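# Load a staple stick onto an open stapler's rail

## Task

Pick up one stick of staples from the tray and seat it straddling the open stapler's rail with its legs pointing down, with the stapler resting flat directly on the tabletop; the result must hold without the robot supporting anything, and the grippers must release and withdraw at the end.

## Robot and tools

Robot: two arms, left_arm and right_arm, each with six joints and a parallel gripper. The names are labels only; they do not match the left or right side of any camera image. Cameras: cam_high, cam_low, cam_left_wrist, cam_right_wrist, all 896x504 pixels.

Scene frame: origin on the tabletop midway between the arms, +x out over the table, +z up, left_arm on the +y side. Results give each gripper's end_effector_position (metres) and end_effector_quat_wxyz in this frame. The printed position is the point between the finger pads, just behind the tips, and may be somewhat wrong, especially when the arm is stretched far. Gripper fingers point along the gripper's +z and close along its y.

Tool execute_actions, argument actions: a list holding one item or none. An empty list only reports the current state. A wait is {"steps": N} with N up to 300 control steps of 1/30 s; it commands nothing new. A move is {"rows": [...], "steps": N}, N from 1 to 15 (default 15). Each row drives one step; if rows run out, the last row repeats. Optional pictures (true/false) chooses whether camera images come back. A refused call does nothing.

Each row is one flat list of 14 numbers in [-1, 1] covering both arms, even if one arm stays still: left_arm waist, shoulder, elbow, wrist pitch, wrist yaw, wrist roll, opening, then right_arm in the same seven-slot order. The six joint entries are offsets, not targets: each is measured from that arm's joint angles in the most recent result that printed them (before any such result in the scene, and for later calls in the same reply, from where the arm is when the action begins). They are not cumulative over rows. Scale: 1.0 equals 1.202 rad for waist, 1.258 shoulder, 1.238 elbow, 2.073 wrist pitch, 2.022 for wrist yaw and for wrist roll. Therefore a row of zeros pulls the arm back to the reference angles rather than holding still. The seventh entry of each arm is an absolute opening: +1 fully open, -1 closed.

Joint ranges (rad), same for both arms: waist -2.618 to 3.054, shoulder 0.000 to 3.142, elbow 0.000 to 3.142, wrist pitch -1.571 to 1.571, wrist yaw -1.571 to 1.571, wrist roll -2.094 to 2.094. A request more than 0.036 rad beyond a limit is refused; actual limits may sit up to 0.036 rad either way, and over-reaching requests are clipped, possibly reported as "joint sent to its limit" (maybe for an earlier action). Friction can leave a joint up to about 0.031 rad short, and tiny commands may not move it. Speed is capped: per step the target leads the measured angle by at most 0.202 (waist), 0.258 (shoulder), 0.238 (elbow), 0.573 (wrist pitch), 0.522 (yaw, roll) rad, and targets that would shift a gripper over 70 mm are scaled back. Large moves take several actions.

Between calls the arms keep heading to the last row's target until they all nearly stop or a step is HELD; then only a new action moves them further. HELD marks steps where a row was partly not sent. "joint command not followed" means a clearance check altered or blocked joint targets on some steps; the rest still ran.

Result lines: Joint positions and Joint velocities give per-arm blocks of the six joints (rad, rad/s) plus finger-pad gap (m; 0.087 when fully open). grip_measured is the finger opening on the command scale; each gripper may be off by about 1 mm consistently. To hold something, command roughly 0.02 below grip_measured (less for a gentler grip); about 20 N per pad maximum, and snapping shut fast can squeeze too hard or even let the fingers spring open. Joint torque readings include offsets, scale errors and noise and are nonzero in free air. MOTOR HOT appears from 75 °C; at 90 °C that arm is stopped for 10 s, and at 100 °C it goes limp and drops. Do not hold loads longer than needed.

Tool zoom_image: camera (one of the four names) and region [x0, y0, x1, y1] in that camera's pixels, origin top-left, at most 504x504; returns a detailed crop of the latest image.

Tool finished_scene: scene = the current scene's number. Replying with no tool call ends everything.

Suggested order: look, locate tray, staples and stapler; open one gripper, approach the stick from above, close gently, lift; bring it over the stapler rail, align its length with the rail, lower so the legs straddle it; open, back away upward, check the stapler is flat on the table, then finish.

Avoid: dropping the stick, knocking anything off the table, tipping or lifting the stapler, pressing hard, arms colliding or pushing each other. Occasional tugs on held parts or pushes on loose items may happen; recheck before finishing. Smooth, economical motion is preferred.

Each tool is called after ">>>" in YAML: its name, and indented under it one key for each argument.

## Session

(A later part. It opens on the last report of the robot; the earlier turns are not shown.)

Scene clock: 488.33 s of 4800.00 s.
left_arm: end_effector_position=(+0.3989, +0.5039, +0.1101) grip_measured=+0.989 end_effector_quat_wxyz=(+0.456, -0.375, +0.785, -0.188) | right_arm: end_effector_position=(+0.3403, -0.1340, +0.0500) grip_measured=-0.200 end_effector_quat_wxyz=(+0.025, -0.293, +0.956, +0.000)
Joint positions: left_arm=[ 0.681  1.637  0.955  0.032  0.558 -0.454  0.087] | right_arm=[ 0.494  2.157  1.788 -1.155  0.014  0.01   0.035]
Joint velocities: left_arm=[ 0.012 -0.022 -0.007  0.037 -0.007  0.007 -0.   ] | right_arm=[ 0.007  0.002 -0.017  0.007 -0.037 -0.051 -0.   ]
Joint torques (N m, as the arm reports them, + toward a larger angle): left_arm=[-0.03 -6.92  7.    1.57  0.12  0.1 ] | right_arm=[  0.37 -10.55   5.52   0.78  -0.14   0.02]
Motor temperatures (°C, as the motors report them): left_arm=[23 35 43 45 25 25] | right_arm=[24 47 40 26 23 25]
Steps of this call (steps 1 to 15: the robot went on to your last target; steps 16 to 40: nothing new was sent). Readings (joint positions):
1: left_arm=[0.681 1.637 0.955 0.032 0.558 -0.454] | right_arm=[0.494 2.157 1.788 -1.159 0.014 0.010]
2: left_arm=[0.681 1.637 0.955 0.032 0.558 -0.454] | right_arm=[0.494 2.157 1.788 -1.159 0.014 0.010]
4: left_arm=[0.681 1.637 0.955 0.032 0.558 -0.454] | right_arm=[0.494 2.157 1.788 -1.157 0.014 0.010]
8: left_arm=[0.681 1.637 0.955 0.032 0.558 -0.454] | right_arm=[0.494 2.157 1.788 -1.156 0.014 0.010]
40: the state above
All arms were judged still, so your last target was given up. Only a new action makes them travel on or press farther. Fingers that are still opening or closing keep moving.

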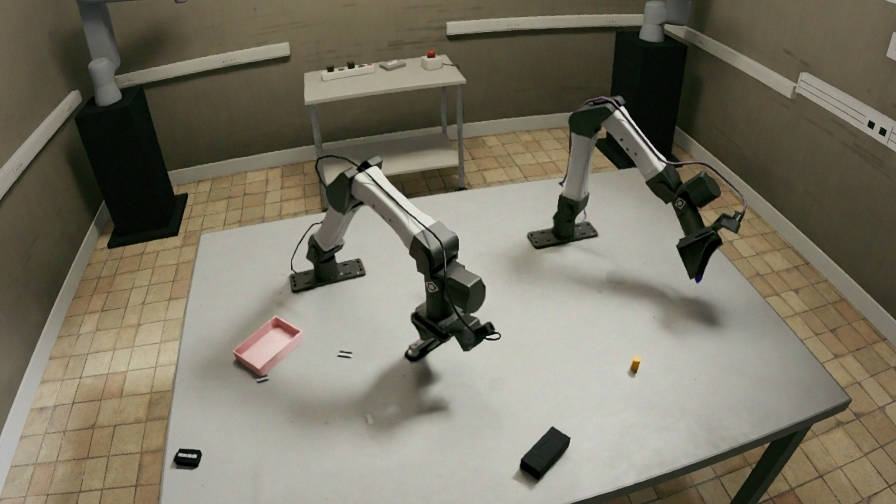

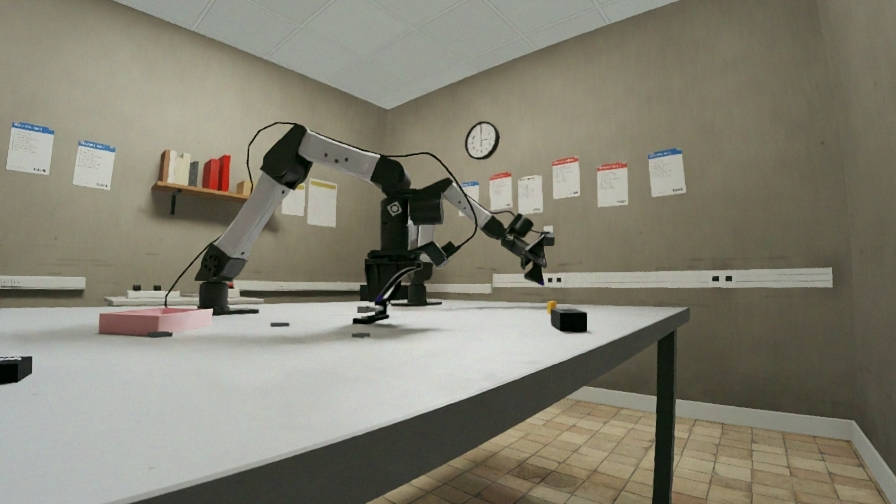

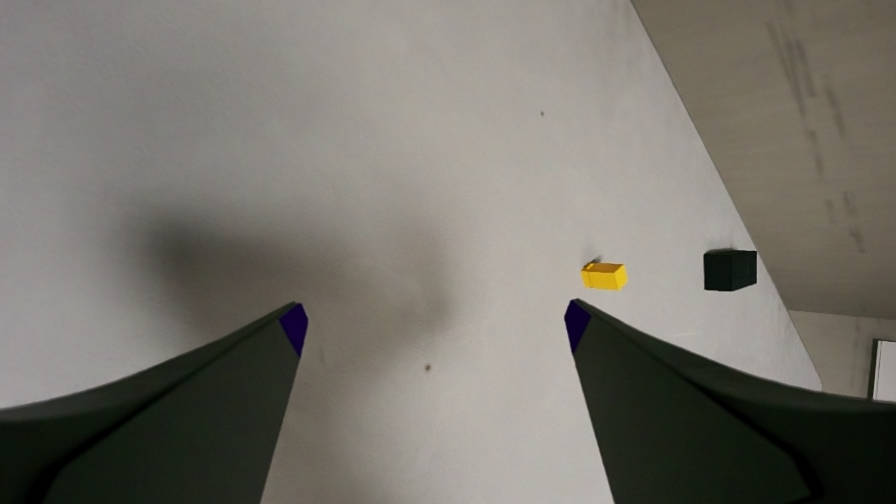

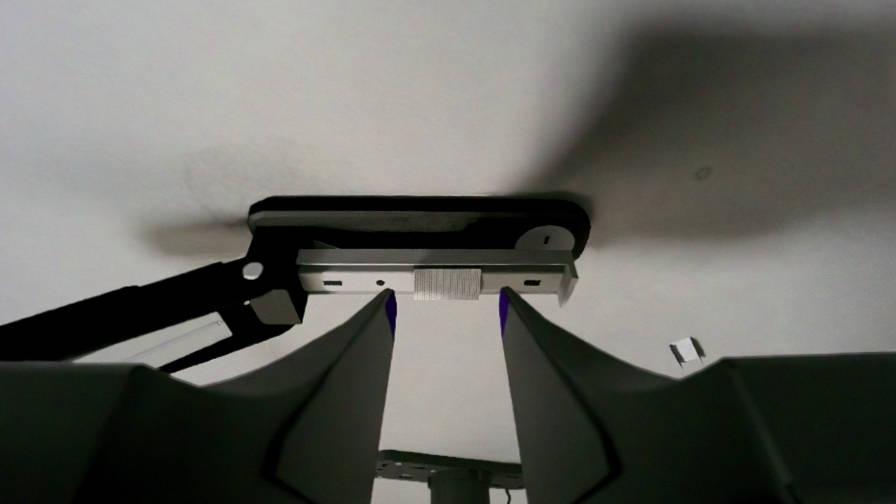

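Good. Descend with shoulder, then close.

>>> execute_actions:
  actions:
    - {"rows":[[0,0,0,0,0,0,1,0,0.04,0,0,0,0,-0.2]],"steps":15}
  pictures: false

>>> execute_actions:
  actions:
    - {"rows":[[0,0,0,0,0,0,1,0,0,0,0,0,0,-0.28],[0,0,0,0,0,0,1,0,0,0,0,0,0,-0.35],[0,0,0,0,0,0,1,0,0,0,0,0,0,-0.42],[0,0,0,0,0,0,1,0,0,0,0,0,0,-0.48],[0,0,0,0,0,0,1,0,0,0,0,0,0,-0.54],[0,0,0,0,0,0,1,0,0,0,0,0,0,-0.6]],"steps":15}

Scene clock: 497.77 s of 4800.00 s.
left_arm: end_effector_position=(+0.3989, +0.5039, +0.1101) grip_measured=+0.989 end_effector_quat_wxyz=(+0.456, -0.375, +0.785, -0.188) | right_arm: end_effector_position=(+0.3382, -0.1352, +0.0379) grip_measured=-0.200 end_effector_quat_wxyz=(+0.008, -0.293, +0.956, -0.004)
Joint positions: left_arm=[ 0.681  1.637  0.955  0.032  0.558 -0.454  0.087] | right_arm=[ 0.494  2.19   1.788 -1.156  0.013  0.01   0.035]
Joint velocities: left_arm=[-0.002  0.002 -0.027  0.007 -0.051 -0.051 -0.   ] | right_arm=[-0.012  0.012 -0.007 -0.066 -0.037  0.007 -0.   ]
Joint torques (N m, as the arm reports them, + toward a larger angle): left_arm=[-0.17 -6.92  6.97  1.58  0.11  0.09] | right_arm=[-0.3  -9.44  6.73  0.49 -0.14  0.02]
Motor temperatures (°C, as the motors report them): left_arm=[23 35 43 45 25 25] | right_arm=[24 48 40 27 23 25]
Steps of this call (steps 1 to 90: nothing new was sent; then 5.93 s passed at rest; steps 91 to 105: all 15 steps of this action). Readings (joint positions):
91: left_arm=[0.681 1.637 0.955 0.032 0.558 -0.454] | right_arm=[0.494 2.160 1.788 -1.155 0.014 0.010]
92: left_arm=[0.681 1.637 0.955 0.032 0.558 -0.454] | right_arm=[0.494 2.164 1.788 -1.155 0.014 0.010]
94: left_arm=[0.681 1.637 0.955 0.032 0.558 -0.454] | right_arm=[0.494 2.180 1.788 -1.155 0.014 0.010]
98: left_arm=[0.681 1.637 0.955 0.032 0.558 -0.454] | right_arm=[0.494 2.190 1.788 -1.156 0.013 0.010]
105: the state above

Scene clock: 498.27 s of 4800.00 s.
left_arm: end_effector_position=(+0.3989, +0.5039, +0.1101) grip_measured=+0.989 end_effector_quat_wxyz=(+0.456, -0.375, +0.785, -0.188) | right_arm: end_effector_position=(+0.3366, -0.1332, +0.0379) grip_measured=-0.575 end_effector_quat_wxyz=(+0.006, -0.293, +0.956, +0.002)
Joint positions: left_arm=[ 0.681  1.637  0.955  0.032  0.558 -0.454  0.087] | right_arm=[ 0.494  2.19   1.788 -1.156  0.001  0.01   0.019]
Joint velocities: left_arm=[-0.007 -0.002 -0.012 -0.022  0.022  0.037 -0.   ] | right_arm=[-0.002  0.002 -0.002 -0.007  0.007  0.007  0.   ]
Joint torques (N m, as the arm reports them, + toward a larger angle): left_arm=[-0.02 -6.87  7.06  1.59  0.11  0.11] | right_arm=[ -0.37 -10.79   6.71   0.48  -0.03   0.03]
Motor temperatures (°C, as the motors report them): left_arm=[23 35 43 45 25 25] | right_arm=[24 48 40 27 23 25]
Steps of this call (steps 1 to 15: all 15 steps of this action). Readings (joint positions):
1: left_arm=[0.681 1.637 0.955 0.032 0.558 -0.454] | right_arm=[0.494 2.190 1.788 -1.156 0.010 0.010]
2: left_arm=[0.681 1.637 0.955 0.032 0.558 -0.454] | right_arm=[0.494 2.190 1.788 -1.156 0.004 0.010]
4: left_arm=[0.681 1.637 0.955 0.032 0.558 -0.454] | right_arm=[0.494 2.190 1.788 -1.156 0.001 0.010]
8: left_arm=[0.681 1.637 0.955 0.032 0.558 -0.454] | right_arm=[0.494 2.190 1.788 -1.156 0.001 0.010]
15: the state above

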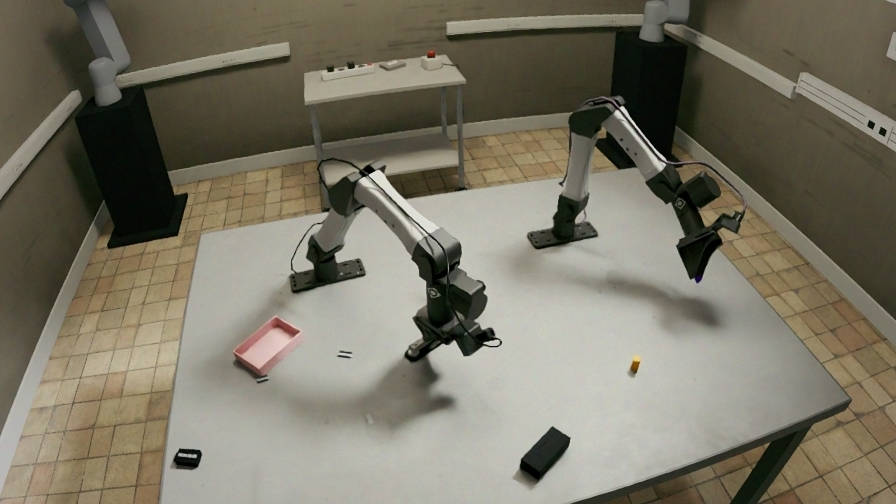

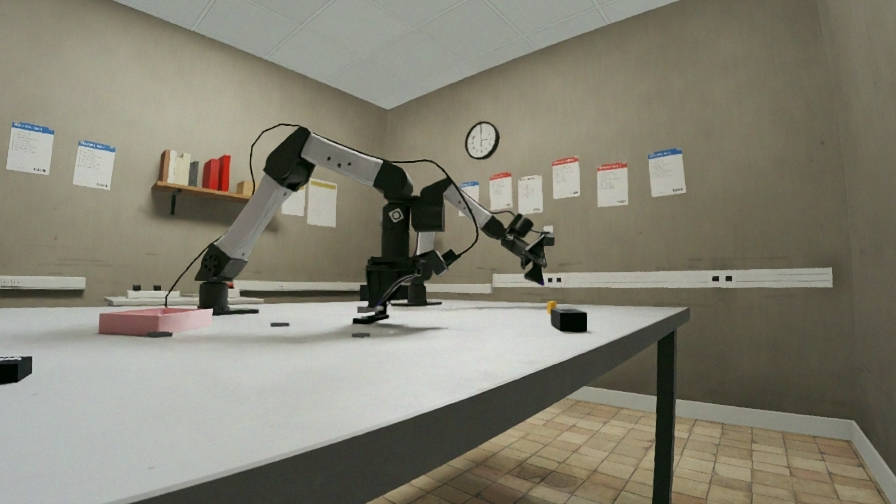

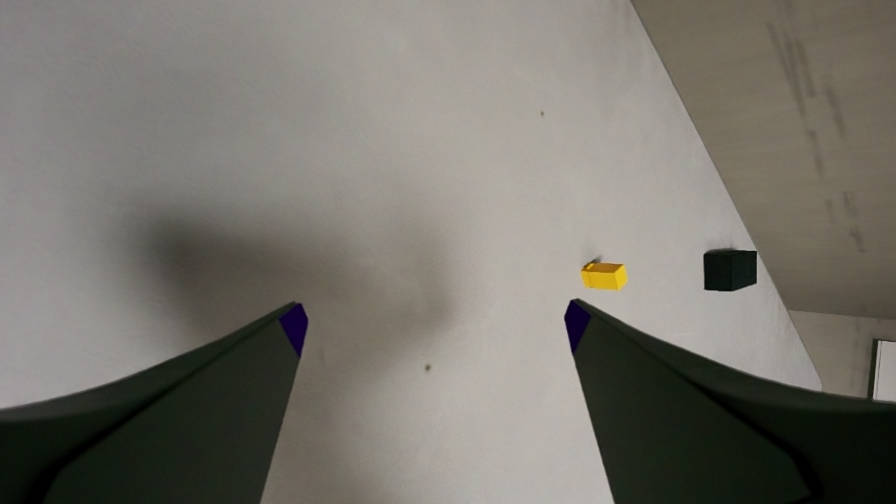

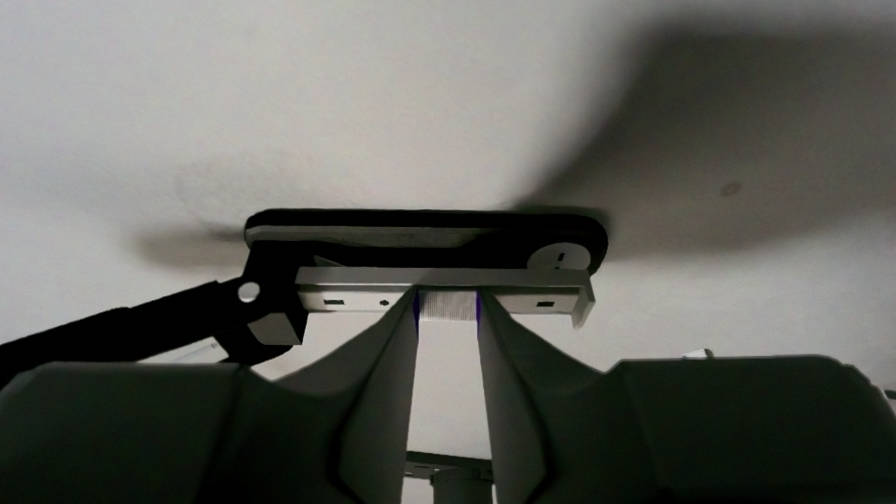

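>>> execute_actions:
  actions:
    - {"rows":[[0,0,0,0,0,0,1,0,-0.08,0,0,0,0,-0.6]],"steps":15}
  pictures: false

>>> execute_actions:
  actions:
    - {"rows":[[0,0,0,0,0,0,1,-0.22,0,0,0,0,0,-0.6]],"steps":15}
  pictures: false

>>> execute_actions:
  actions:
    - {"steps":20}
  pictures: false

>>> execute_actions:
  actions:
    - {"rows":[[0,0,0,0,0,0,1,0,0.105,0,0.03,0,0,-0.6]],"steps":15}
  pictures: false

>>> execute_actions:
  actions:
    - {"steps":25}

Scene clock: 509.17 s of 4800.00 s.
left_arm: end_effector_position=(+0.3989, +0.5039, +0.1101) grip_measured=+0.989 end_effector_quat_wxyz=(+0.456, -0.375, +0.785, -0.188) | right_arm: end_effector_position=(+0.3407, -0.1303, +0.0711) grip_measured=-0.575 end_effector_quat_wxyz=(+0.049, -0.293, +0.955, +0.015)
Joint positions: left_arm=[ 0.681  1.637  0.955  0.032  0.558 -0.454  0.087] | right_arm=[ 0.494  2.099  1.788 -1.158  0.001  0.01   0.019]
Joint velocities: left_arm=[-0.007 -0.017 -0.012  0.007 -0.037  0.007  0.   ] | right_arm=[ 0.012 -0.002  0.002  0.066  0.037 -0.037 -0.001]
Joint torques (N m, as the arm reports them, + toward a larger angle): left_arm=[-0.08 -6.94  7.    1.58  0.13  0.1 ] | right_arm=[ -0.33 -11.12   6.9    0.69  -0.16   0.02]
Motor temperatures (°C, as the motors report them): left_arm=[23 35 43 45 25 25] | right_arm=[24 49 40 26 23 25]
Steps of this call (steps 1 to 15: the robot went on to your last target; steps 16 to 90: nothing new was sent; then 7.40 s passed at rest; steps 91 to 105: all 15 steps of this action). Readings (joint positions):
91: left_arm=[0.681 1.637 0.955 0.032 0.558 -0.454] | right_arm=[0.494 2.181 1.788 -1.156 0.001 0.010]
92: left_arm=[0.681 1.637 0.955 0.032 0.558 -0.454] | right_arm=[0.494 2.171 1.788 -1.158 0.001 0.010]
94: left_arm=[0.681 1.637 0.955 0.032 0.558 -0.454] | right_arm=[0.494 2.139 1.788 -1.158 0.001 0.010]
98: left_arm=[0.681 1.637 0.955 0.032 0.558 -0.454] | right_arm=[0.494 2.100 1.788 -1.158 0.001 0.010]
105: the state above

Scene clock: 509.67 s of 4800.00 s.
left_arm: end_effector_position=(+0.3989, +0.5039, +0.1101) grip_measured=+0.989 end_effector_quat_wxyz=(+0.456, -0.375, +0.785, -0.188) | right_arm: end_effector_position=(+0.3883, -0.2238, +0.0711) grip_measured=-0.575 end_effector_quat_wxyz=(+0.051, -0.163, +0.985, +0.006)
Joint positions: left_arm=[ 0.681  1.637  0.955  0.032  0.558 -0.454  0.087] | right_arm=[ 0.227  2.099  1.788 -1.158  0.007  0.01   0.019]
Joint velocities: left_arm=[-0.007 -0.012  0.007  0.007  0.007  0.051 -0.   ] | right_arm=[ 0.139 -0.012 -0.012  0.007 -0.066  0.022 -0.   ]
Joint torques (N m, as the arm reports them, + toward a larger angle): left_arm=[-0.07 -7.    6.91  1.59  0.12  0.09] | right_arm=[ -0.75 -10.33   6.91   0.67  -0.14   0.03]
Motor temperatures (°C, as the motors report them): left_arm=[23 35 43 45 25 25] | right_arm=[24 49 40 26 23 25]
Steps of this call (steps 1 to 15: all 15 steps of this action). Readings (joint positions):
1: left_arm=[0.681 1.637 0.955 0.032 0.558 -0.454] | right_arm=[0.479 2.099 1.788 -1.158 -0.007 0.010]
2: left_arm=[0.681 1.637 0.955 0.032 0.558 -0.454] | right_arm=[0.450 2.099 1.788 -1.158 -0.013 0.010]
4: left_arm=[0.681 1.637 0.955 0.032 0.558 -0.454] | right_arm=[0.351 2.099 1.788 -1.158 -0.015 0.010]
8: left_arm=[0.681 1.637 0.955 0.032 0.558 -0.454] | right_arm=[0.192 2.099 1.788 -1.158 0.005 0.010]
15: the state above

Scene clock: 510.33 s of 4800.00 s.
left_arm: end_effector_position=(+0.3989, +0.5039, +0.1101) grip_measured=+0.989 end_effector_quat_wxyz=(+0.456, -0.375, +0.785, -0.188) | right_arm: end_effector_position=(+0.3877, -0.2221, +0.0711) grip_measured=-0.575 end_effector_quat_wxyz=(+0.051, -0.165, +0.985, +0.006)
Joint positions: left_arm=[ 0.681  1.637  0.955  0.032  0.558 -0.454  0.087] | right_arm=[ 0.23   2.099  1.788 -1.158  0.005  0.01   0.019]
Joint velocities: left_arm=[ 0.012 -0.012 -0.007 -0.037 -0.051 -0.066  0.   ] | right_arm=[ 0.007 -0.007 -0.007  0.081 -0.022 -0.022  0.   ]
Joint torques (N m, as the arm reports them, + toward a larger angle): left_arm=[ 0.14 -6.94  6.97  1.56  0.1   0.12] | right_arm=[ -0.35 -10.34   6.94   0.67  -0.19   0.02]
Motor temperatures (°C, as the motors report them): left_arm=[23 35 43 45 25 25] | right_arm=[24 49 40 26 23 25]
Steps of this call (steps 1 to 15: the robot went on to your last target; steps 16 to 20: nothing new was sent). Readings (joint positions):
1: left_arm=[0.681 1.637 0.955 0.032 0.558 -0.454] | right_arm=[0.230 2.099 1.788 -1.158 0.006 0.010]
2: left_arm=[0.681 1.637 0.955 0.032 0.558 -0.454] | right_arm=[0.230 2.099 1.788 -1.158 0.005 0.010]
4: left_arm=[0.681 1.637 0.955 0.032 0.558 -0.454] | right_arm=[0.230 2.099 1.788 -1.158 0.005 0.010]
8: left_arm=[0.681 1.637 0.955 0.032 0.558 -0.454] | right_arm=[0.230 2.099 1.788 -1.158 0.005 0.010]
20: the state above
All arms were judged still, so your last target was given up. Only a new action makes them travel on or press farther. Fingers that are still opening or closing keep moving.

Scene clock: 510.83 s of 4800.00 s.
left_arm: end_effector_position=(+0.3989, +0.5039, +0.1101) grip_measured=+0.989 end_effector_quat_wxyz=(+0.456, -0.375, +0.785, -0.188) | right_arm: end_effector_position=(+0.3890, -0.2216, +0.0162) grip_measured=-0.576 end_effector_quat_wxyz=(+0.001, -0.165, +0.986, -0.002)
Joint positions: left_arm=[ 0.681  1.637  0.955  0.032  0.558 -0.454  0.087] | right_arm=[ 0.23   2.246  1.791 -1.114  0.005  0.01   0.019]
Joint velocities: left_arm=[ 0.002  0.002  0.012 -0.037  0.037  0.037 -0.001] | right_arm=[ 0.002  0.022 -0.012 -0.066  0.066 -0.022  0.   ]
Joint torques (N m, as the arm reports them, + toward a larger angle): left_arm=[-0.09 -6.95  6.91  1.61  0.1   0.08] | right_arm=[ -0.32 -12.21   6.39   0.67  -0.15   0.01]
Motor temperatures (°C, as the motors report them): left_arm=[23 35 43 45 25 25] | right_arm=[24 49 40 26 23 25]
Steps of this call (steps 1 to 15: all 15 steps of this action). Readings (joint positions):
1: left_arm=[0.681 1.637 0.955 0.032 0.558 -0.454] | right_arm=[0.230 2.110 1.789 -1.155 0.005 0.010]
2: left_arm=[0.681 1.637 0.955 0.032 0.558 -0.454] | right_arm=[0.230 2.127 1.791 -1.143 0.005 0.010]
4: left_arm=[0.681 1.637 0.955 0.032 0.558 -0.454] | right_arm=[0.230 2.179 1.791 -1.127 0.005 0.010]
8: left_arm=[0.681 1.637 0.955 0.032 0.558 -0.454] | right_arm=[0.230 2.245 1.791 -1.122 0.005 0.010]
15: the state above

Scene clock: 511.67 s of 4800.00 s.
left_arm: end_effector_position=(+0.3989, +0.5039, +0.1101) grip_measured=+0.989 end_effector_quat_wxyz=(+0.456, -0.375, +0.785, -0.188) | right_arm: end_effector_position=(+0.3891, -0.2216, +0.0162) grip_measured=-0.576 end_effector_quat_wxyz=(+0.001, -0.165, +0.986, -0.002)
Joint positions: left_arm=[ 0.681  1.637  0.955  0.032  0.558 -0.454  0.087] | right_arm=[ 0.23   2.246  1.791 -1.114  0.005  0.01   0.019]
Joint velocities: left_arm=[ 0.002 -0.012  0.007  0.051  0.007 -0.037 -0.   ] | right_arm=[ 0.022 -0.007  0.007  0.007  0.007  0.007  0.001]
Joint torques (N m, as the arm reports them, + toward a larger angle): left_arm=[-0.1  -6.95  6.9   1.6   0.11  0.09] | right_arm=[ -0.29 -12.26   6.4    0.66  -0.15   0.02]
Motor temperatures (°C, as the motors report them): left_arm=[23 35 43 45 25 25] | right_arm=[24 49 40 26 23 25]
Steps of this call (steps 1 to 15: the robot went on to your last target; steps 16 to 25: nothing new was sent). Readings (joint positions):
1: left_arm=[0.681 1.637 0.955 0.032 0.558 -0.454] | right_arm=[0.230 2.246 1.791 -1.114 0.005 0.010]
2: left_arm=[0.681 1.637 0.955 0.032 0.558 -0.454] | right_arm=[0.230 2.246 1.791 -1.114 0.005 0.010]
4: left_arm=[0.681 1.637 0.955 0.032 0.558 -0.454] | right_arm=[0.230 2.246 1.791 -1.114 0.005 0.010]
8: left_arm=[0.681 1.637 0.955 0.032 0.558 -0.454] | right_arm=[0.230 2.246 1.791 -1.114 0.005 0.010]
25: the state above
All arms were judged still, so your last target was given up. Only a new action makes them travel on or press farther. Fingers that are still opening or closing keep moving.

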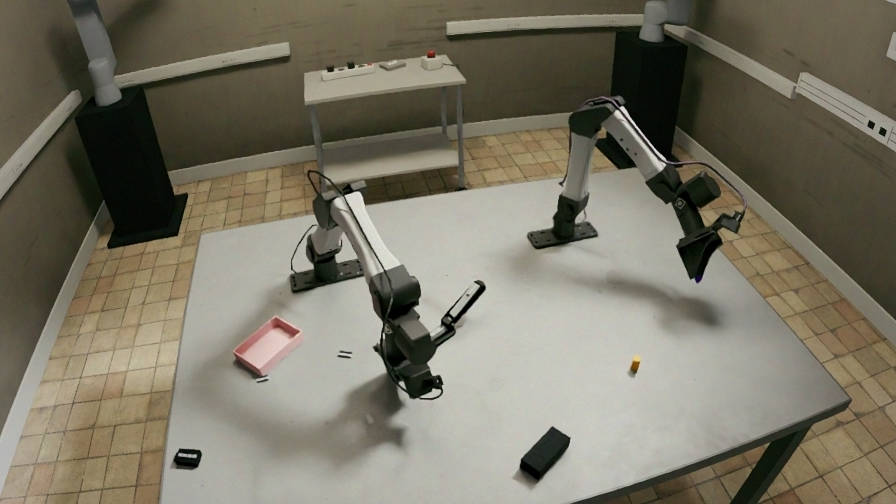

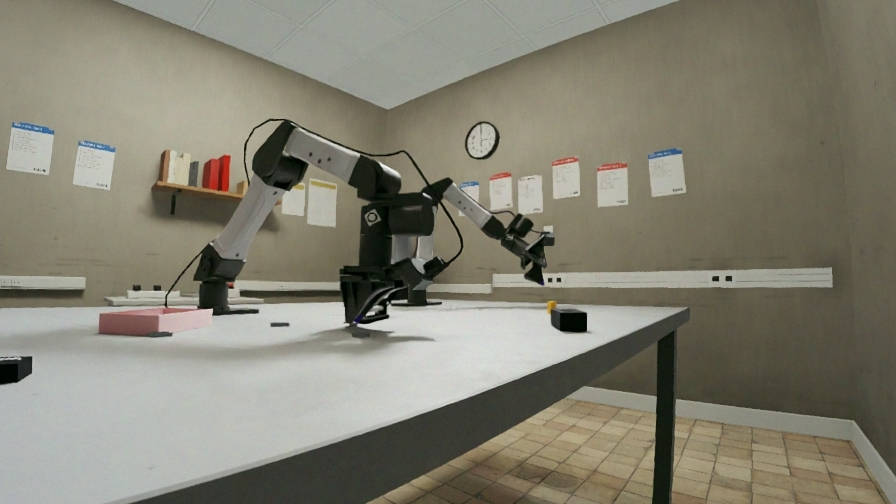

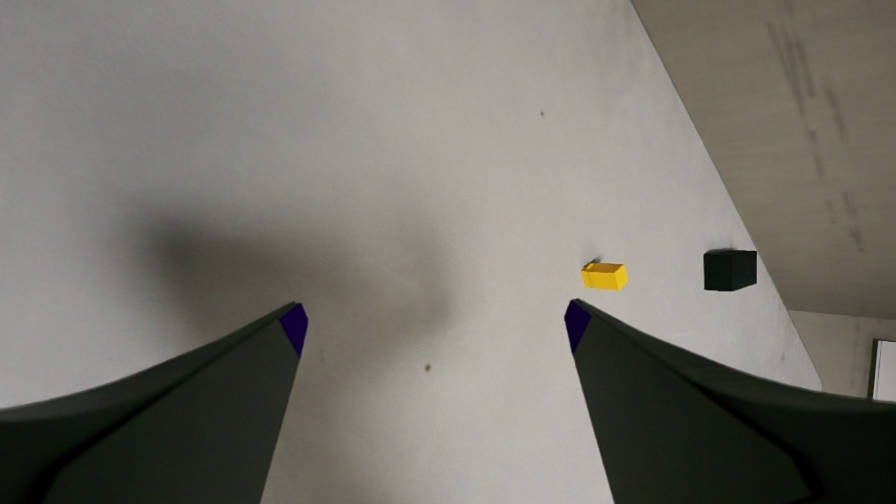

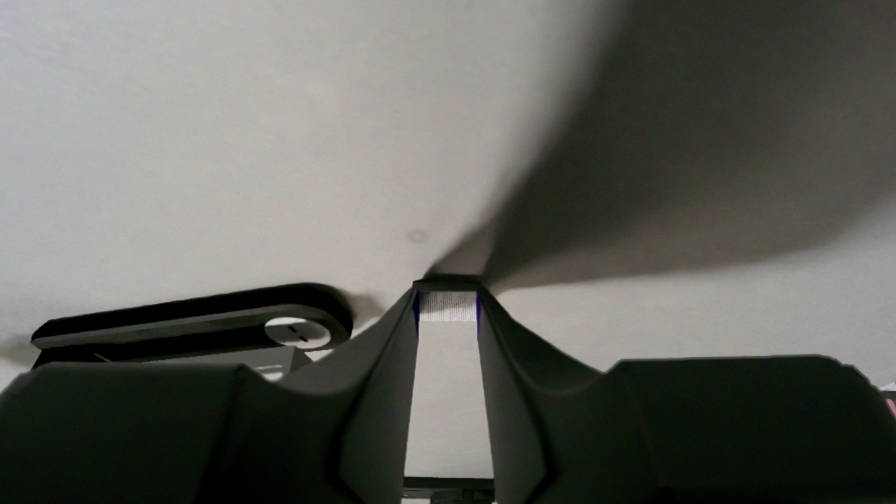

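>>> execute_actions:
  actions:
    - {"rows":[[0,0,0,0,0,0,1,0,0,0,0,0,0,-0.45]],"steps":15}

>>> zoom_image:
  camera: "cam_right_wrist"
  region: [380, 240, 520, 350]

Scene clock: 519.70 s of 4800.00 s.
left_arm: end_effector_position=(+0.3989, +0.5039, +0.1101) grip_measured=+0.989 end_effector_quat_wxyz=(+0.456, -0.375, +0.785, -0.188) | right_arm: end_effector_position=(+0.3891, -0.2216, +0.0162) grip_measured=-0.450 end_effector_quat_wxyz=(+0.001, -0.165, +0.986, -0.002)
Joint positions: left_arm=[ 0.681  1.637  0.955  0.032  0.558 -0.454  0.087] | right_arm=[ 0.23   2.246  1.791 -1.114  0.005  0.01   0.024]
Joint velocities: left_arm=[-0.007  0.027 -0.007  0.037  0.022  0.007  0.001] | right_arm=[ 0.002 -0.032  0.002  0.051  0.007 -0.037  0.   ]
Joint torques (N m, as the arm reports them, + toward a larger angle): left_arm=[-0.08 -6.89  7.    1.62  0.1   0.1 ] | right_arm=[ -0.29 -11.11   6.64   0.45  -0.15   0.02]
Motor temperatures (°C, as the motors report them): left_arm=[23 35 43 45 25 25] | right_arm=[24 50 40 26 23 25]
Steps of this call (steps 1 to 90: nothing new was sent; then 4.53 s passed at rest; steps 91 to 105: all 15 steps of this action). Readings (joint positions):
91: left_arm=[0.681 1.637 0.955 0.032 0.558 -0.454] | right_arm=[0.230 2.246 1.791 -1.114 0.005 0.010]
92: left_arm=[0.681 1.637 0.955 0.032 0.558 -0.454] | right_arm=[0.230 2.246 1.791 -1.114 0.005 0.010]
94: left_arm=[0.681 1.637 0.955 0.032 0.558 -0.454] | right_arm=[0.230 2.246 1.791 -1.114 0.005 0.010]
98: left_arm=[0.681 1.637 0.955 0.032 0.558 -0.454] | right_arm=[0.230 2.246 1.791 -1.114 0.005 0.010]
105: the state above

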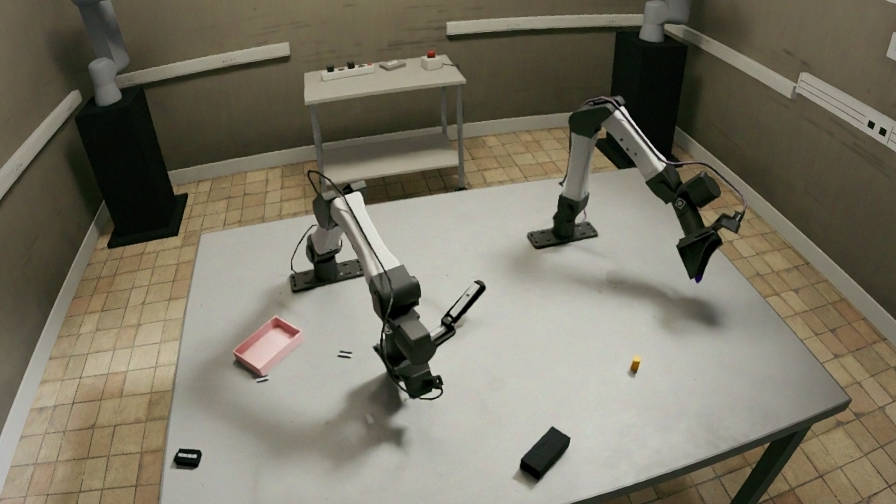

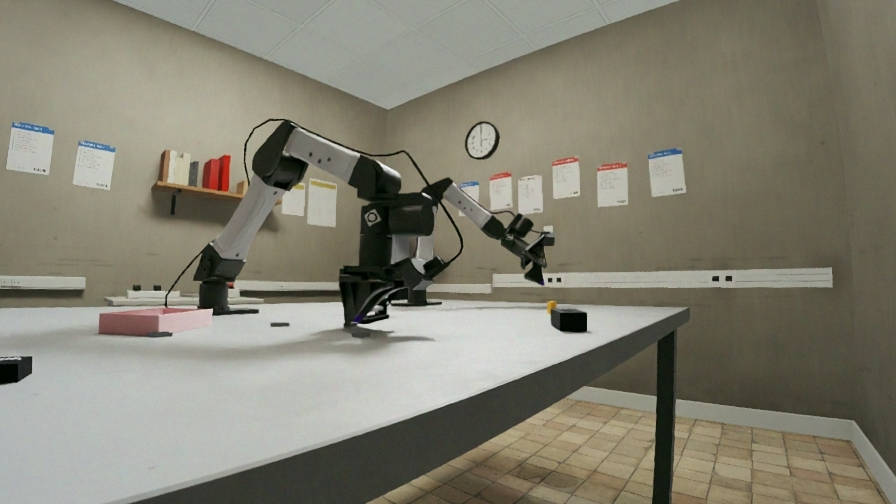

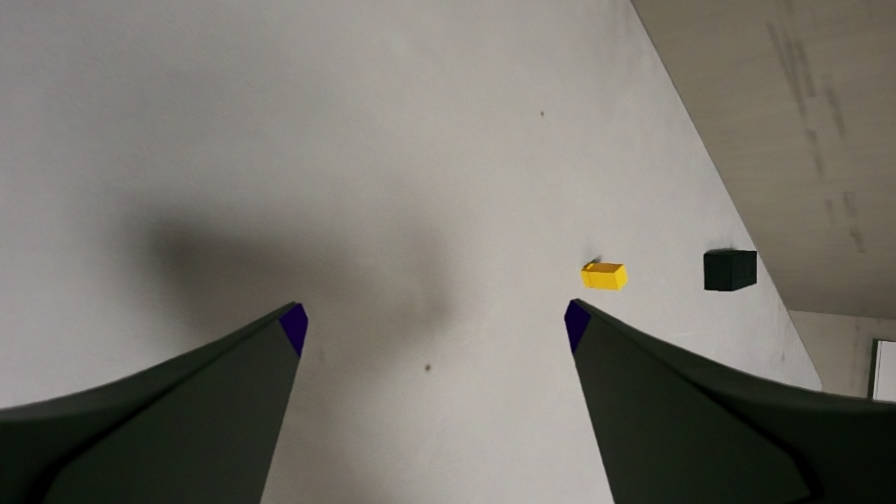

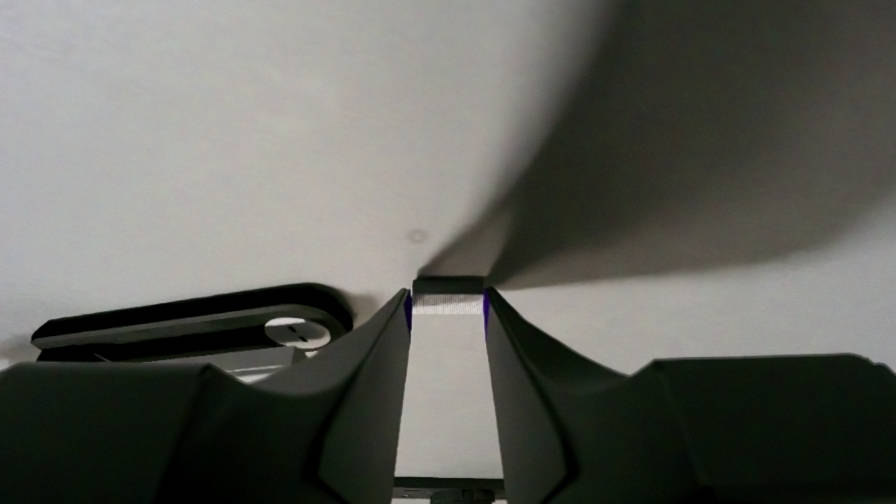

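Region (380, 240, 520, 350) of cam_right_wrist's 896x504 image, scaled by 3.600, with more detail than that image has; it fills the top 396 rows of this view, and the rest is white.

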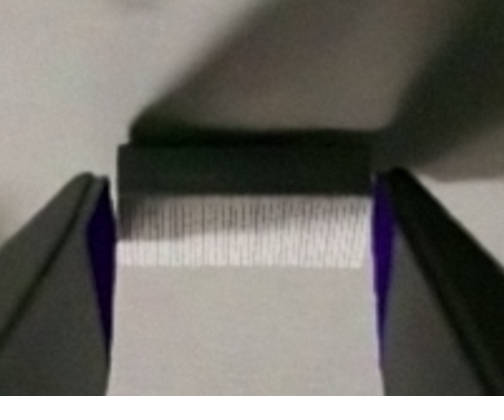

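>>> execute_actions:
  actions:
    - {"rows":[[0,0,0,0,0,0,1,0,-0.1,0,0,0,0,-0.45]],"steps":15}
  pictures: false

>>> execute_actions:
  actions:
    - {"rows":[[0,0,0,0,0,0,1,-0.1,-0.04,-0.1,-0.03,0,0.72,-0.3]],"steps":15}
  pictures: false

>>> execute_actions:
  actions:
    - {"steps":45}

Scene clock: 526.63 s of 4800.00 s.
left_arm: end_effector_position=(+0.3989, +0.5039, +0.1101) grip_measured=+0.989 end_effector_quat_wxyz=(+0.456, -0.375, +0.785, -0.188) | right_arm: end_effector_position=(+0.3963, -0.2190, +0.0613) grip_measured=-0.450 end_effector_quat_wxyz=(+0.059, -0.165, +0.985, +0.008)
Joint positions: left_arm=[ 0.681  1.637  0.955  0.032  0.558 -0.454  0.087] | right_arm=[ 0.23   2.123  1.787 -1.116  0.005  0.01   0.024]
Joint velocities: left_arm=[ 0.002 -0.007 -0.007 -0.022 -0.037  0.051  0.   ] | right_arm=[-0.002 -0.007  0.002  0.007  0.037 -0.022  0.   ]
Joint torques (N m, as the arm reports them, + toward a larger angle): left_arm=[-0.01 -6.92  7.    1.58  0.13  0.11] | right_arm=[ -0.28 -10.83   7.28   0.71  -0.15   0.02]
Motor temperatures (°C, as the motors report them): left_arm=[23 35 44 45 25 25] | right_arm=[24 51 40 26 23 25]
Steps of this call (steps 1 to 15: the robot went on to your last target; steps 16 to 90: nothing new was sent; then 3.43 s passed at rest; steps 91 to 105: all 15 steps of this action). Readings (joint positions):
91: left_arm=[0.681 1.637 0.955 0.032 0.558 -0.454] | right_arm=[0.230 2.237 1.790 -1.113 0.005 0.010]
92: left_arm=[0.681 1.637 0.955 0.032 0.558 -0.454] | right_arm=[0.230 2.223 1.787 -1.116 0.005 0.010]
94: left_arm=[0.681 1.637 0.955 0.032 0.558 -0.454] | right_arm=[0.230 2.180 1.787 -1.116 0.005 0.010]
98: left_arm=[0.681 1.637 0.955 0.032 0.558 -0.454] | right_arm=[0.230 2.124 1.787 -1.116 0.005 0.010]
105: the state above

Scene clock: 527.13 s of 4800.00 s.
left_arm: end_effector_position=(+0.3989, +0.5039, +0.1101) grip_measured=+0.989 end_effector_quat_wxyz=(+0.456, -0.375, +0.785, -0.188) | right_arm: end_effector_position=(+0.3923, -0.2311, +0.0485) grip_measured=-0.300 end_effector_quat_wxyz=(+0.000, +0.517, +0.856, -0.004)
Joint positions: left_arm=[ 0.681  1.637  0.955  0.032  0.558 -0.454  0.087] | right_arm=[ 0.103  2.095  1.68  -1.161  0.007  1.302  0.031]
Joint velocities: left_arm=[-0.002 -0.007 -0.017 -0.051  0.037 -0.037  0.   ] | right_arm=[-0.007 -0.012 -0.002  0.022  0.066  1.033 -0.001]
Joint torques (N m, as the arm reports them, + toward a larger angle): left_arm=[-0.09 -6.87  6.84  1.59  0.11  0.09] | right_arm=[  0.25 -11.71   5.14   0.17  -0.11   0.11]
Motor temperatures (°C, as the motors report them): left_arm=[23 35 44 45 25 25] | right_arm=[24 51 40 26 23 25]
Steps of this call (steps 1 to 15: all 15 steps of this action). Readings (joint positions):
1: left_arm=[0.681 1.637 0.955 0.032 0.558 -0.454] | right_arm=[0.222 2.116 1.769 -1.109 -0.000 0.089]
2: left_arm=[0.681 1.637 0.955 0.032 0.558 -0.454] | right_arm=[0.204 2.103 1.740 -1.113 -0.003 0.188]
4: left_arm=[0.681 1.637 0.955 0.032 0.558 -0.454] | right_arm=[0.150 2.095 1.700 -1.137 -0.003 0.386]
8: left_arm=[0.681 1.637 0.955 0.032 0.558 -0.454] | right_arm=[0.092 2.095 1.680 -1.159 0.007 0.784]
15: the state above

Scene clock: 528.63 s of 4800.00 s.
left_arm: end_effector_position=(+0.3989, +0.5039, +0.1101) grip_measured=+0.989 end_effector_quat_wxyz=(+0.456, -0.375, +0.785, -0.188) | right_arm: end_effector_position=(+0.3982, -0.2286, +0.0484) grip_measured=-0.300 end_effector_quat_wxyz=(+0.001, +0.582, +0.813, -0.004)
Joint positions: left_arm=[ 0.681  1.637  0.955  0.032  0.558 -0.454  0.087] | right_arm=[ 0.103  2.095  1.68  -1.161  0.007  1.457  0.031]
Joint velocities: left_arm=[-0.002 -0.012 -0.007 -0.037 -0.007  0.037 -0.   ] | right_arm=[-0.002 -0.022  0.007  0.022  0.066  0.037 -0.001]
Joint torques (N m, as the arm reports them, + toward a larger angle): left_arm=[-0.01 -6.96  7.06  1.59  0.13  0.09] | right_arm=[  0.27 -11.68   5.14   0.15  -0.11   0.12]
Motor temperatures (°C, as the motors report them): left_arm=[23 35 44 45 25 25] | right_arm=[24 51 39 26 23 25]
Steps of this call (steps 1 to 30: the robot went on to your last target; steps 31 to 45: nothing new was sent). Readings (joint positions):
1: left_arm=[0.681 1.637 0.955 0.032 0.558 -0.454] | right_arm=[0.103 2.095 1.680 -1.161 0.007 1.333]
2: left_arm=[0.681 1.637 0.955 0.032 0.558 -0.454] | right_arm=[0.103 2.095 1.680 -1.161 0.007 1.358]
4: left_arm=[0.681 1.637 0.955 0.032 0.558 -0.454] | right_arm=[0.103 2.095 1.680 -1.161 0.007 1.394]
8: left_arm=[0.681 1.637 0.955 0.032 0.558 -0.454] | right_arm=[0.103 2.095 1.680 -1.161 0.007 1.432]
45: the state above
All arms were judged still, so your last target was given up. Only a new action makes them travel on or press farther. Fingers that are still opening or closing keep moving.

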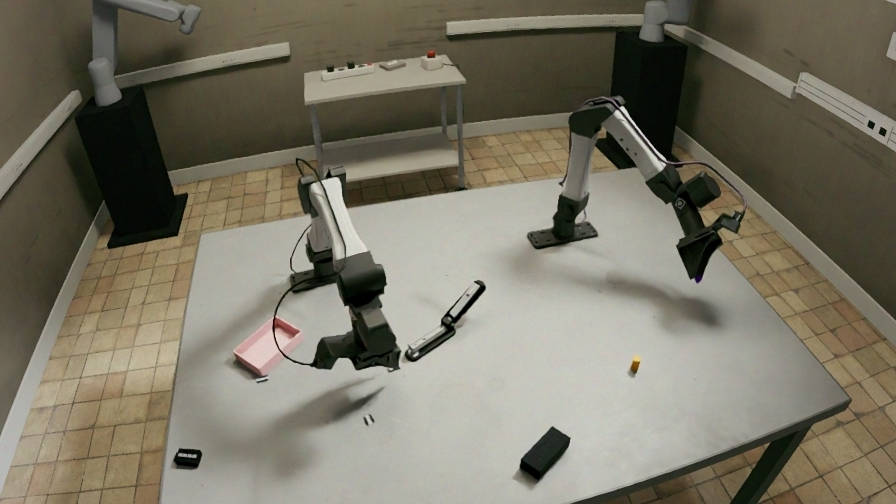

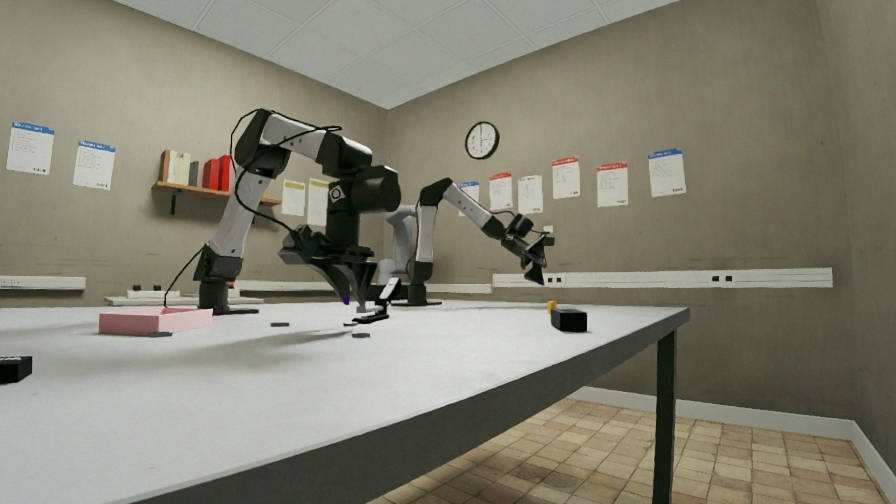

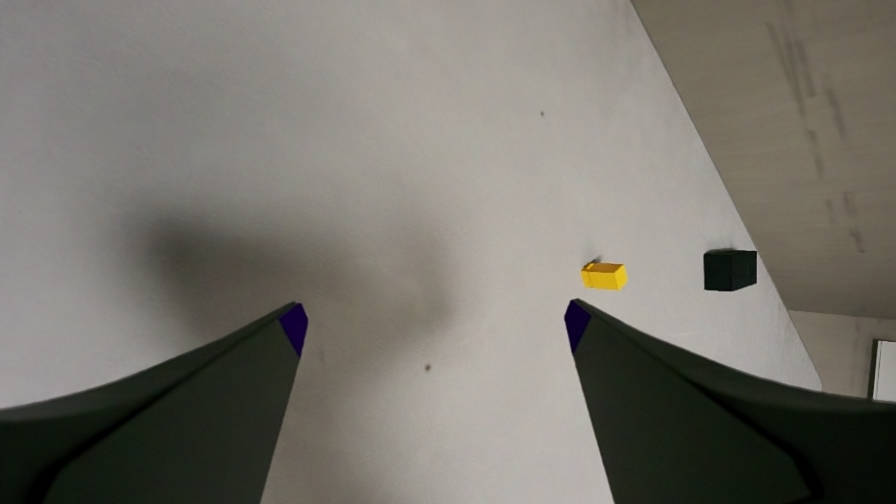

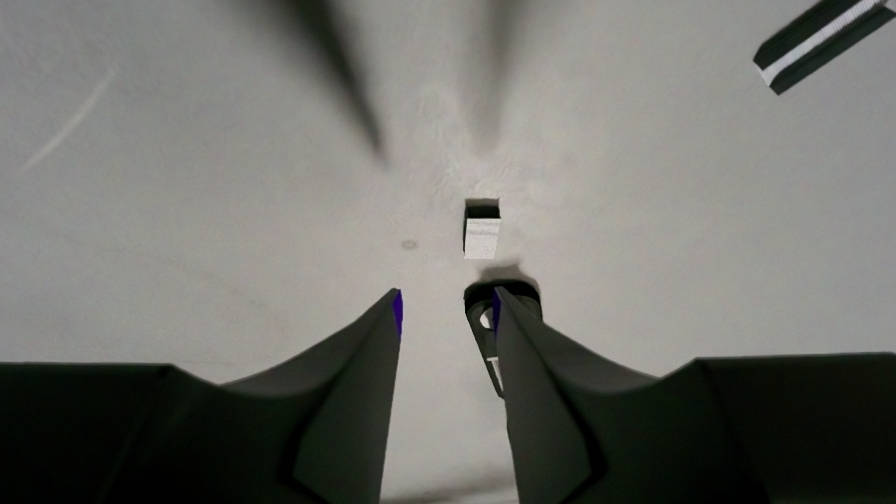

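>>> execute_actions:
  actions:
    - {"rows":[[0,0,0,0,0,0,1,0,0.03,-0.035,0,0,0,-0.3]],"steps":15}
  pictures: false

>>> execute_actions:
  actions:
    - {"steps":25}

Scene clock: 534.97 s of 4800.00 s.
left_arm: end_effector_position=(+0.3989, +0.5039, +0.1101) grip_measured=+0.989 end_effector_quat_wxyz=(+0.456, -0.375, +0.785, -0.188) | right_arm: end_effector_position=(+0.3890, -0.2306, +0.0322) grip_measured=-0.300 end_effector_quat_wxyz=(-0.017, +0.582, +0.813, -0.024)
Joint positions: left_arm=[ 0.681  1.637  0.955  0.032  0.558 -0.454  0.087] | right_arm=[ 0.103  2.123  1.655 -1.161  0.007  1.457  0.031]
Joint velocities: left_arm=[-0.022 -0.002  0.007 -0.007  0.007 -0.022 -0.001] | right_arm=[-0.002  0.002  0.002  0.007 -0.037 -0.022  0.   ]
Joint torques (N m, as the arm reports them, + toward a larger angle): left_arm=[ 0.01 -6.93  6.94  1.59  0.12  0.08] | right_arm=[-0.29 -9.34  4.83  0.21 -0.09  0.03]
Motor temperatures (°C, as the motors report them): left_arm=[23 36 44 45 25 25] | right_arm=[24 51 39 26 23 25]
Steps of this call (steps 1 to 90: nothing new was sent; then 2.83 s passed at rest; steps 91 to 105: all 15 steps of this action). Readings (joint positions):
91: left_arm=[0.681 1.637 0.955 0.032 0.558 -0.454] | right_arm=[0.103 2.096 1.677 -1.161 0.007 1.457]
92: left_arm=[0.681 1.637 0.955 0.032 0.558 -0.454] | right_arm=[0.103 2.098 1.674 -1.161 0.007 1.457]
94: left_arm=[0.681 1.637 0.955 0.032 0.558 -0.454] | right_arm=[0.103 2.107 1.664 -1.161 0.007 1.457]
98: left_arm=[0.681 1.637 0.955 0.032 0.558 -0.454] | right_arm=[0.103 2.123 1.655 -1.161 0.007 1.457]
105: the state above

Scene clock: 535.80 s of 4800.00 s.
left_arm: end_effector_position=(+0.3989, +0.5039, +0.1101) grip_measured=+0.989 end_effector_quat_wxyz=(+0.456, -0.375, +0.785, -0.188) | right_arm: end_effector_position=(+0.3890, -0.2306, +0.0322) grip_measured=-0.300 end_effector_quat_wxyz=(-0.017, +0.582, +0.813, -0.024)
Joint positions: left_arm=[ 0.681  1.637  0.955  0.032  0.558 -0.454  0.087] | right_arm=[ 0.103  2.123  1.655 -1.161  0.007  1.457  0.031]
Joint velocities: left_arm=[ 0.007 -0.007  0.012  0.037 -0.007  0.007  0.   ] | right_arm=[-0.002 -0.022 -0.002 -0.037 -0.007  0.022 -0.001]
Joint torques (N m, as the arm reports them, + toward a larger angle): left_arm=[-0.01 -6.89  6.96  1.59  0.11  0.08] | right_arm=[-0.3  -9.34  4.78  0.22 -0.09  0.03]
Motor temperatures (°C, as the motors report them): left_arm=[23 36 44 45 25 25] | right_arm=[24 51 39 26 23 25]
Steps of this call (steps 1 to 15: the robot went on to your last target; steps 16 to 25: nothing new was sent). Readings (joint positions):
1: left_arm=[0.681 1.637 0.955 0.032 0.558 -0.454] | right_arm=[0.103 2.123 1.655 -1.161 0.007 1.457]
2: left_arm=[0.681 1.637 0.955 0.032 0.558 -0.454] | right_arm=[0.103 2.123 1.655 -1.161 0.007 1.457]
4: left_arm=[0.681 1.637 0.955 0.032 0.558 -0.454] | right_arm=[0.103 2.123 1.655 -1.161 0.007 1.457]
8: left_arm=[0.681 1.637 0.955 0.032 0.558 -0.454] | right_arm=[0.103 2.123 1.655 -1.161 0.007 1.457]
25: the state above
All arms were judged still, so your last target was given up. Only a new action makes them travel on or press farther. Fingers that are still opening or closing keep moving.

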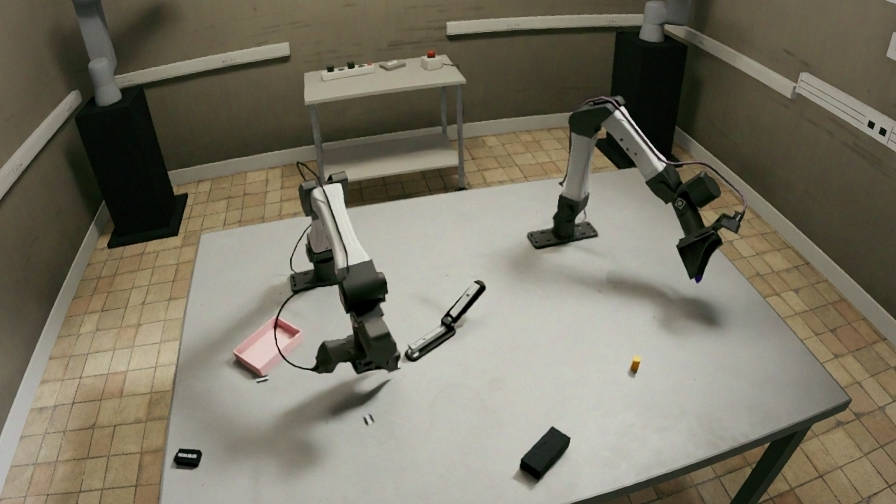

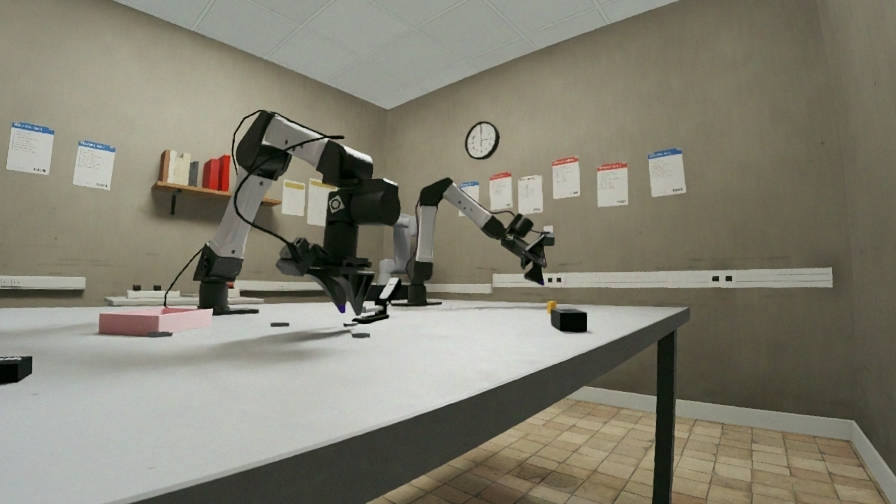

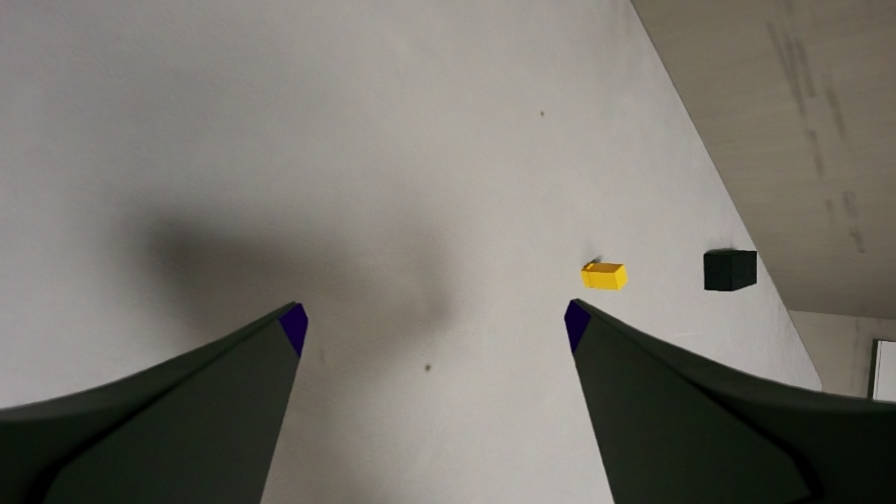

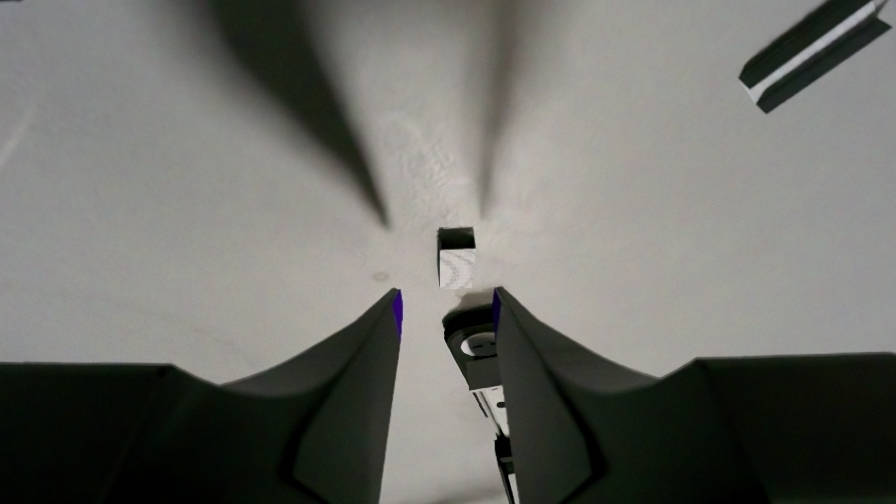

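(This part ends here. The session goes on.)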